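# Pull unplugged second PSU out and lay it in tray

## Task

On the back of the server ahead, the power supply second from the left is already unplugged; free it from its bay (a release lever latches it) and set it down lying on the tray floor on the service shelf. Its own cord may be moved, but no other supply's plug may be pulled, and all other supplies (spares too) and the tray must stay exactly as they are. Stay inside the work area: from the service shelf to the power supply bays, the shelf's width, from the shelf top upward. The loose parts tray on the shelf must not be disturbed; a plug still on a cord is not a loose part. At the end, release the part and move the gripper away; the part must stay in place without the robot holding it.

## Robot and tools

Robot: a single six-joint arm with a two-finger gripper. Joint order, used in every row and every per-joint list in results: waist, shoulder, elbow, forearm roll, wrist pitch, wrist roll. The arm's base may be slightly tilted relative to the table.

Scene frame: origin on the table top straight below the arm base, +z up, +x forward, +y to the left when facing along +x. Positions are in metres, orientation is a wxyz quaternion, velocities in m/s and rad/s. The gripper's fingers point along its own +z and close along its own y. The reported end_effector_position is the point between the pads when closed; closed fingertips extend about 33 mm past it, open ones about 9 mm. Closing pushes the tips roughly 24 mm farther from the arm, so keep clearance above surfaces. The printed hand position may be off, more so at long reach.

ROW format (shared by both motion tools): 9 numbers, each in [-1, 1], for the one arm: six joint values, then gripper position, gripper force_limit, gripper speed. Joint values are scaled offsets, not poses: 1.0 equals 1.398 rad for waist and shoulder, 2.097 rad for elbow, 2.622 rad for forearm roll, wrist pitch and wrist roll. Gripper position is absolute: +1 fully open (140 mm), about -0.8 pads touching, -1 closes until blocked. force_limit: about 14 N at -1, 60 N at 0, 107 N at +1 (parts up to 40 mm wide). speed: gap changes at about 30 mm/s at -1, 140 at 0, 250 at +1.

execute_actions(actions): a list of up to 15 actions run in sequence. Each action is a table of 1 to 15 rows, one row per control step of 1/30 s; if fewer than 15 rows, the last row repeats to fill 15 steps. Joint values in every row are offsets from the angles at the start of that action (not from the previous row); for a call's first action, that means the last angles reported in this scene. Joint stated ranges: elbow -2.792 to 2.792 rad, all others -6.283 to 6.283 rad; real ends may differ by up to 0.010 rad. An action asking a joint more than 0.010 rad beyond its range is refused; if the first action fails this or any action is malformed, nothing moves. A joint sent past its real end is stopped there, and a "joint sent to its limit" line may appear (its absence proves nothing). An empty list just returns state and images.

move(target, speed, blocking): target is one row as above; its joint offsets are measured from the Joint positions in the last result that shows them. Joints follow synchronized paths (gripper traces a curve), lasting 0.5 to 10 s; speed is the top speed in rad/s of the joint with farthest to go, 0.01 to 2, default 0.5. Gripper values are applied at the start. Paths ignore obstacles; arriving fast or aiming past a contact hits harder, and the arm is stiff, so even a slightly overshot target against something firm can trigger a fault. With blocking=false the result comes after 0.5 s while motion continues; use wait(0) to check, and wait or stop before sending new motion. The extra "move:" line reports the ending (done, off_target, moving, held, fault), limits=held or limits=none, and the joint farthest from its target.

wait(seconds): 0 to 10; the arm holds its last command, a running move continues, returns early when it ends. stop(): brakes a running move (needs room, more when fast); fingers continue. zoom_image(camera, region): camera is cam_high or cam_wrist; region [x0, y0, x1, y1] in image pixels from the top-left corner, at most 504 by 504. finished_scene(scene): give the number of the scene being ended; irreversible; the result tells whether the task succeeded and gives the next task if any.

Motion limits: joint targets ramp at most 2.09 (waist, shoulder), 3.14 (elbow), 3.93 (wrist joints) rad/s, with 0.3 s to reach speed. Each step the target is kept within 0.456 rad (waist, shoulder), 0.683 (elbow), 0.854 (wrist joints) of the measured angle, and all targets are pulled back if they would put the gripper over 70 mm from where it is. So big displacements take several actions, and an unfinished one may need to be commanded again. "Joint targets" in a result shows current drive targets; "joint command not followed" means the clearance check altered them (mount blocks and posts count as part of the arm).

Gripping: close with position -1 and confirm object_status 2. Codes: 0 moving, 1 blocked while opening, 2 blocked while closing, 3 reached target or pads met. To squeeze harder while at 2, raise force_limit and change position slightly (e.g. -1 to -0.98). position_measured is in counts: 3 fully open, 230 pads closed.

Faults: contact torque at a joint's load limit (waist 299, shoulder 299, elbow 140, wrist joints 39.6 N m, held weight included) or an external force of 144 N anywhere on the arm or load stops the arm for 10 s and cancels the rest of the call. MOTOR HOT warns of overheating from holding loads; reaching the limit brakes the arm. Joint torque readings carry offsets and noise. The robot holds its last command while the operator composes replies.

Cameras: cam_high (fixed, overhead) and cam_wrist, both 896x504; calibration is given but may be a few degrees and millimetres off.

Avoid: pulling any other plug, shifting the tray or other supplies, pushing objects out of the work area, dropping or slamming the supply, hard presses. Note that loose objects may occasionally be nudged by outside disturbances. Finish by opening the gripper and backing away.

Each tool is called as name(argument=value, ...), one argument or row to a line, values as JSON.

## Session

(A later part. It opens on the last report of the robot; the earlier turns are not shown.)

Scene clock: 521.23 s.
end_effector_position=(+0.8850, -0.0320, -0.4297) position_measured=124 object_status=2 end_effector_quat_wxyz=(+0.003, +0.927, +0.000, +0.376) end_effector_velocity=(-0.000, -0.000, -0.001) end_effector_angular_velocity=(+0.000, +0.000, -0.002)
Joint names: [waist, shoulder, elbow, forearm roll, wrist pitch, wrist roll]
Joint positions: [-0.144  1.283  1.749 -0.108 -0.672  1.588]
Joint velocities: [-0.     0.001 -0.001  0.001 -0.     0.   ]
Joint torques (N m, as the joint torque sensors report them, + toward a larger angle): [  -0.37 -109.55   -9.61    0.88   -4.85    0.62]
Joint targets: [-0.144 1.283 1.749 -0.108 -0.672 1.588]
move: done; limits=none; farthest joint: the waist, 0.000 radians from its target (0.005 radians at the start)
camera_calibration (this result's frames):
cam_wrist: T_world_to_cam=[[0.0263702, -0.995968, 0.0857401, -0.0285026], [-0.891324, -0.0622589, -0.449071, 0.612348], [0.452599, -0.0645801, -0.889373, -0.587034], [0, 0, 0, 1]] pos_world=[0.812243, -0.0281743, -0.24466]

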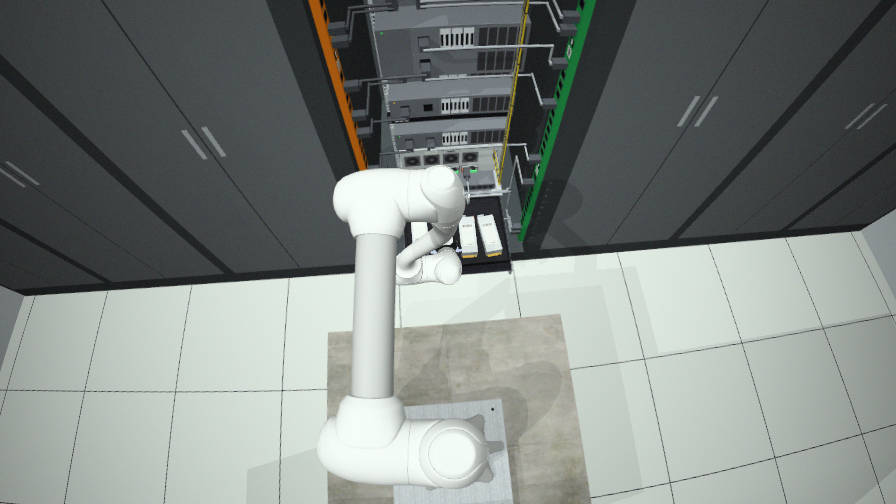

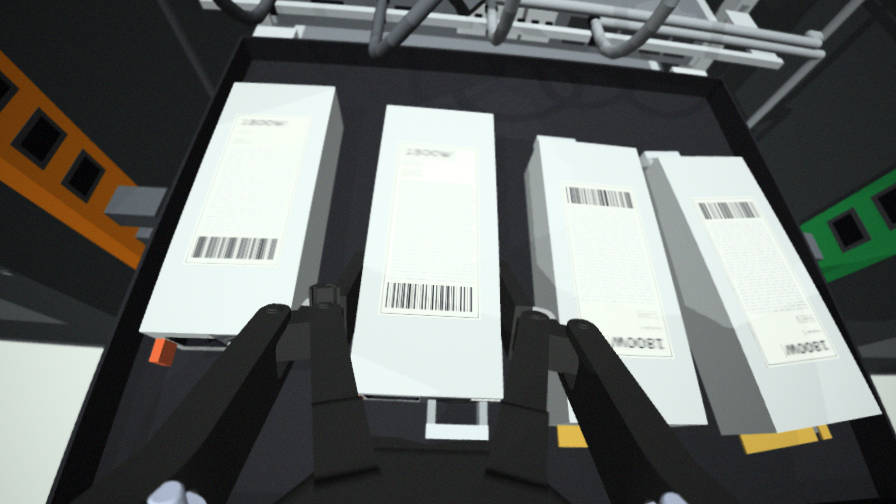

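move(
  target=[0.000056, 0.008159, -0.003826, 0.00019, -0.001282, -0.00022, -1, 0.8, -1],
  speed=0.02,
)

Scene clock: 532.47 s.
end_effector_position=(+0.8852, -0.0320, -0.4366) position_measured=124 object_status=2 end_effector_quat_wxyz=(+0.003, +0.927, +0.000, +0.376) end_effector_velocity=(-0.002, +0.001, -0.003) end_effector_angular_velocity=(-0.000, +0.005, +0.002)
Joint names: [waist, shoulder, elbow, forearm roll, wrist pitch, wrist roll]
Joint positions: [-0.144  1.294  1.741 -0.107 -0.676  1.587]
Joint velocities: [ 0.001  0.002 -0.    -0.001  0.003 -0.001]
Joint torques (N m, as the joint torque sensors report them, + toward a larger angle): [ -2.45 -93.    -1.89   1.08  -0.56   0.29]
Joint targets: [-0.144 1.295 1.741 -0.107 -0.675 1.587]
move: done; limits=none; farthest joint: the waist, 0.000 radians from its target (0.000 radians at the start)
camera_calibration (this result's frames):
cam_wrist: T_world_to_cam=[[0.0263755, -0.995967, 0.0857543, -0.0279153], [-0.891162, -0.0622931, -0.449389, 0.609171], [0.452918, -0.0645681, -0.889211, -0.593421], [0, 0, 0, 1]] pos_world=[0.812377, -0.0281717, -0.251528]

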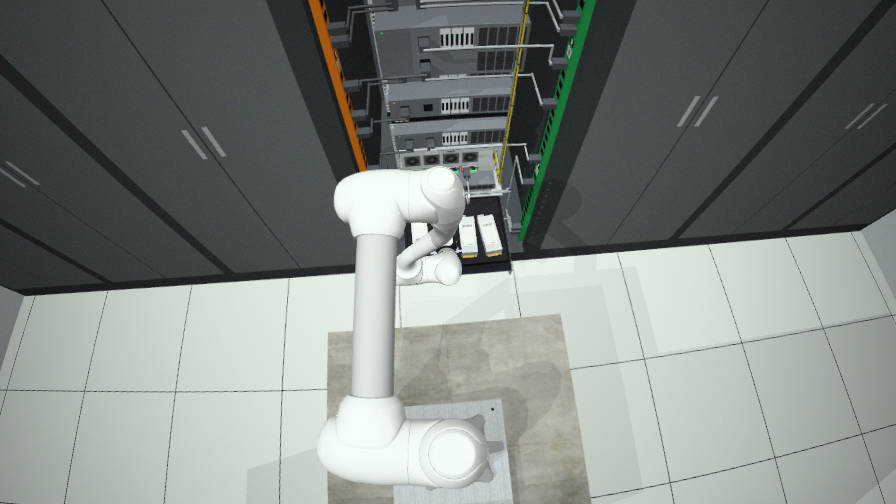

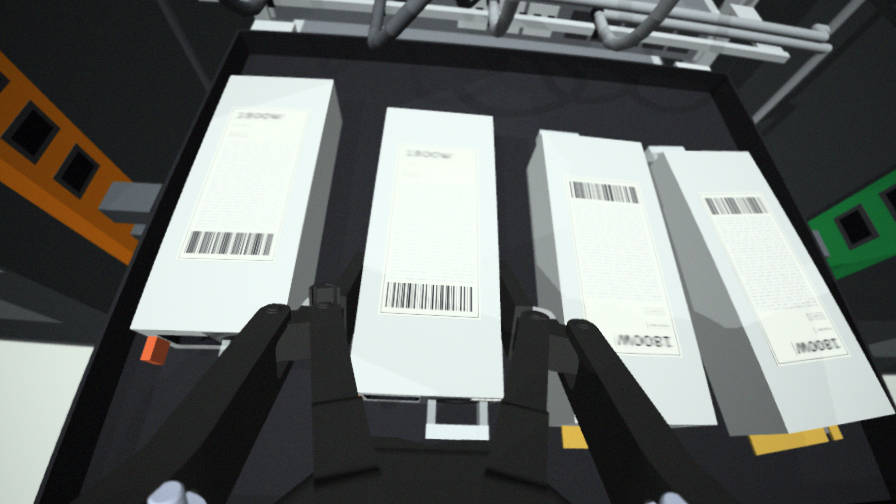

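move(
  target=[0, 0, 0, 0, 0, 0, 0.2, 0.8, -1],
  speed=0.02,
)

Scene clock: 543.47 s.
end_effector_position=(+0.8851, -0.0320, -0.4367) position_measured=104 object_status=3 end_effector_quat_wxyz=(+0.003, +0.927, +0.000, +0.376) end_effector_velocity=(+0.002, -0.001, +0.002) end_effector_angular_velocity=(+0.000, -0.004, -0.002)
Joint names: [waist, shoulder, elbow, forearm roll, wrist pitch, wrist roll]
Joint positions: [-0.144  1.295  1.741 -0.107 -0.676  1.587]
Joint velocities: [-0.001 -0.001 -0.001  0.001 -0.002  0.   ]
Joint torques (N m, as the joint torque sensors report them, + toward a larger angle): [ -1.49 -98.39  -5.09   0.76  -1.9    0.36]
Joint targets: [-0.144 1.294 1.741 -0.107 -0.676 1.587]
move: done; limits=none; farthest joint: the shoulder, 0.001 radians from its target (0.001 radians at the start)
camera_calibration (this result's frames):
cam_wrist: T_world_to_cam=[[0.0264015, -0.995967, 0.085744, -0.0279164], [-0.891252, -0.0622986, -0.449209, 0.609146], [0.452739, -0.0645597, -0.889303, -0.593358], [0, 0, 0, 1]] pos_world=[0.812276, -0.0281619, -0.251647]

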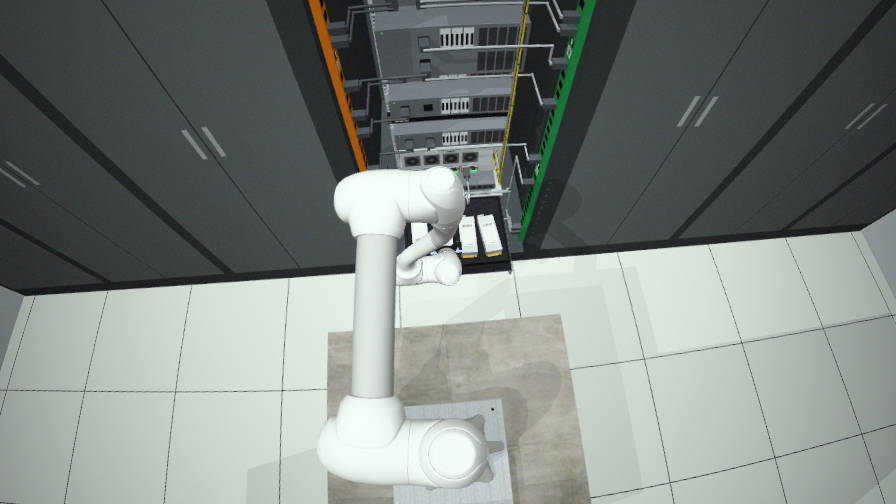

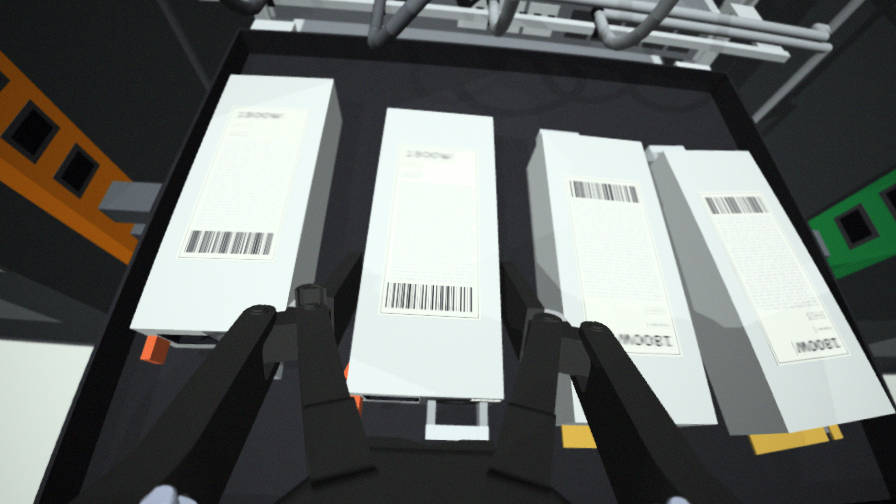

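move(
  target=[-0.01, -0.34101, 0.22178, -0.0064, 0.0043, 0.0013, 0.2, 0.8, -1],
  speed=0.4,
)

Scene clock: 577.40 s.
end_effector_position=(+0.7505, -0.0247, -0.1797) position_measured=104 object_status=3 end_effector_quat_wxyz=(+0.003, +0.927, +0.001, +0.376) end_effector_velocity=(-0.000, -0.000, +0.001) end_effector_angular_velocity=(-0.000, -0.000, -0.000)
Joint names: [waist, shoulder, elbow, forearm roll, wrist pitch, wrist roll]
Joint positions: [-0.158  0.818  2.206 -0.124 -0.664  1.59 ]
Joint velocities: [-0.001 -0.001  0.001 -0.001  0.     0.   ]
Joint torques (N m, as the joint torque sensors report them, + toward a larger angle): [ -1.67 -76.22  -6.09   0.76  -2.19   0.49]
Joint targets: [-0.158 0.818 2.206 -0.124 -0.664 1.590]
move: done; limits=none; farthest joint: the waist, 0.000 radians from its target (0.014 radians at the start)
camera_calibration (this result's frames):
cam_wrist: T_world_to_cam=[[0.0265105, -0.995896, 0.0865363, -0.0390516], [-0.891191, -0.0627612, -0.449265, 0.605012], [0.452852, -0.0652101, -0.889198, -0.30351], [0, 0, 0, 1]] pos_world=[0.677662, -0.020712, 0.0053093]

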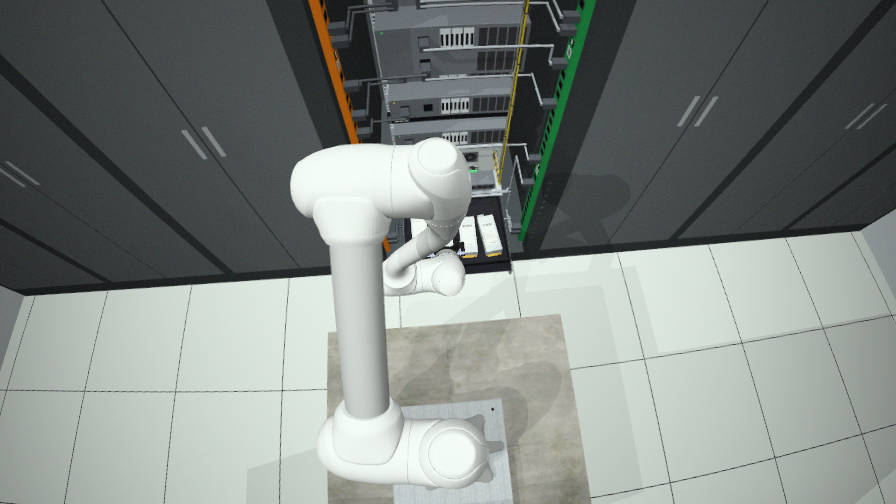

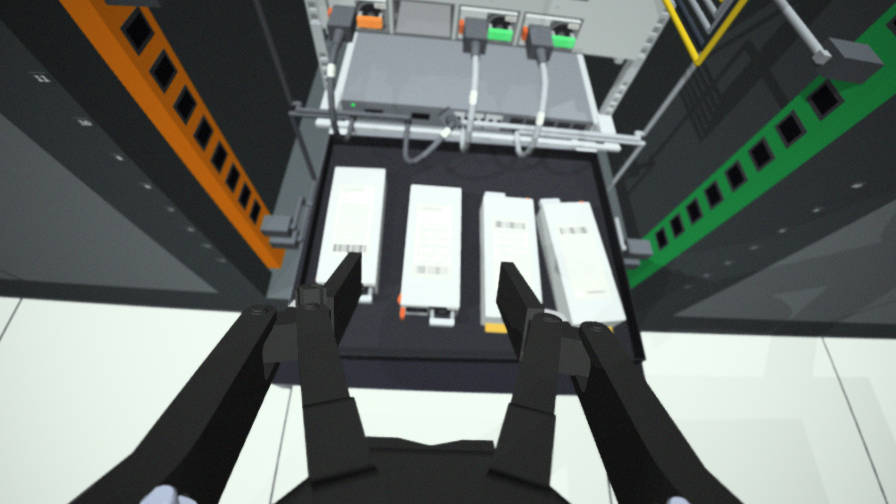

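The PSU lies flat on the tray floor between the spares, the other plugs are still in place, and the arm is clear.

finished_scene(
  scene=2,
)

The scene is finished: the task was done.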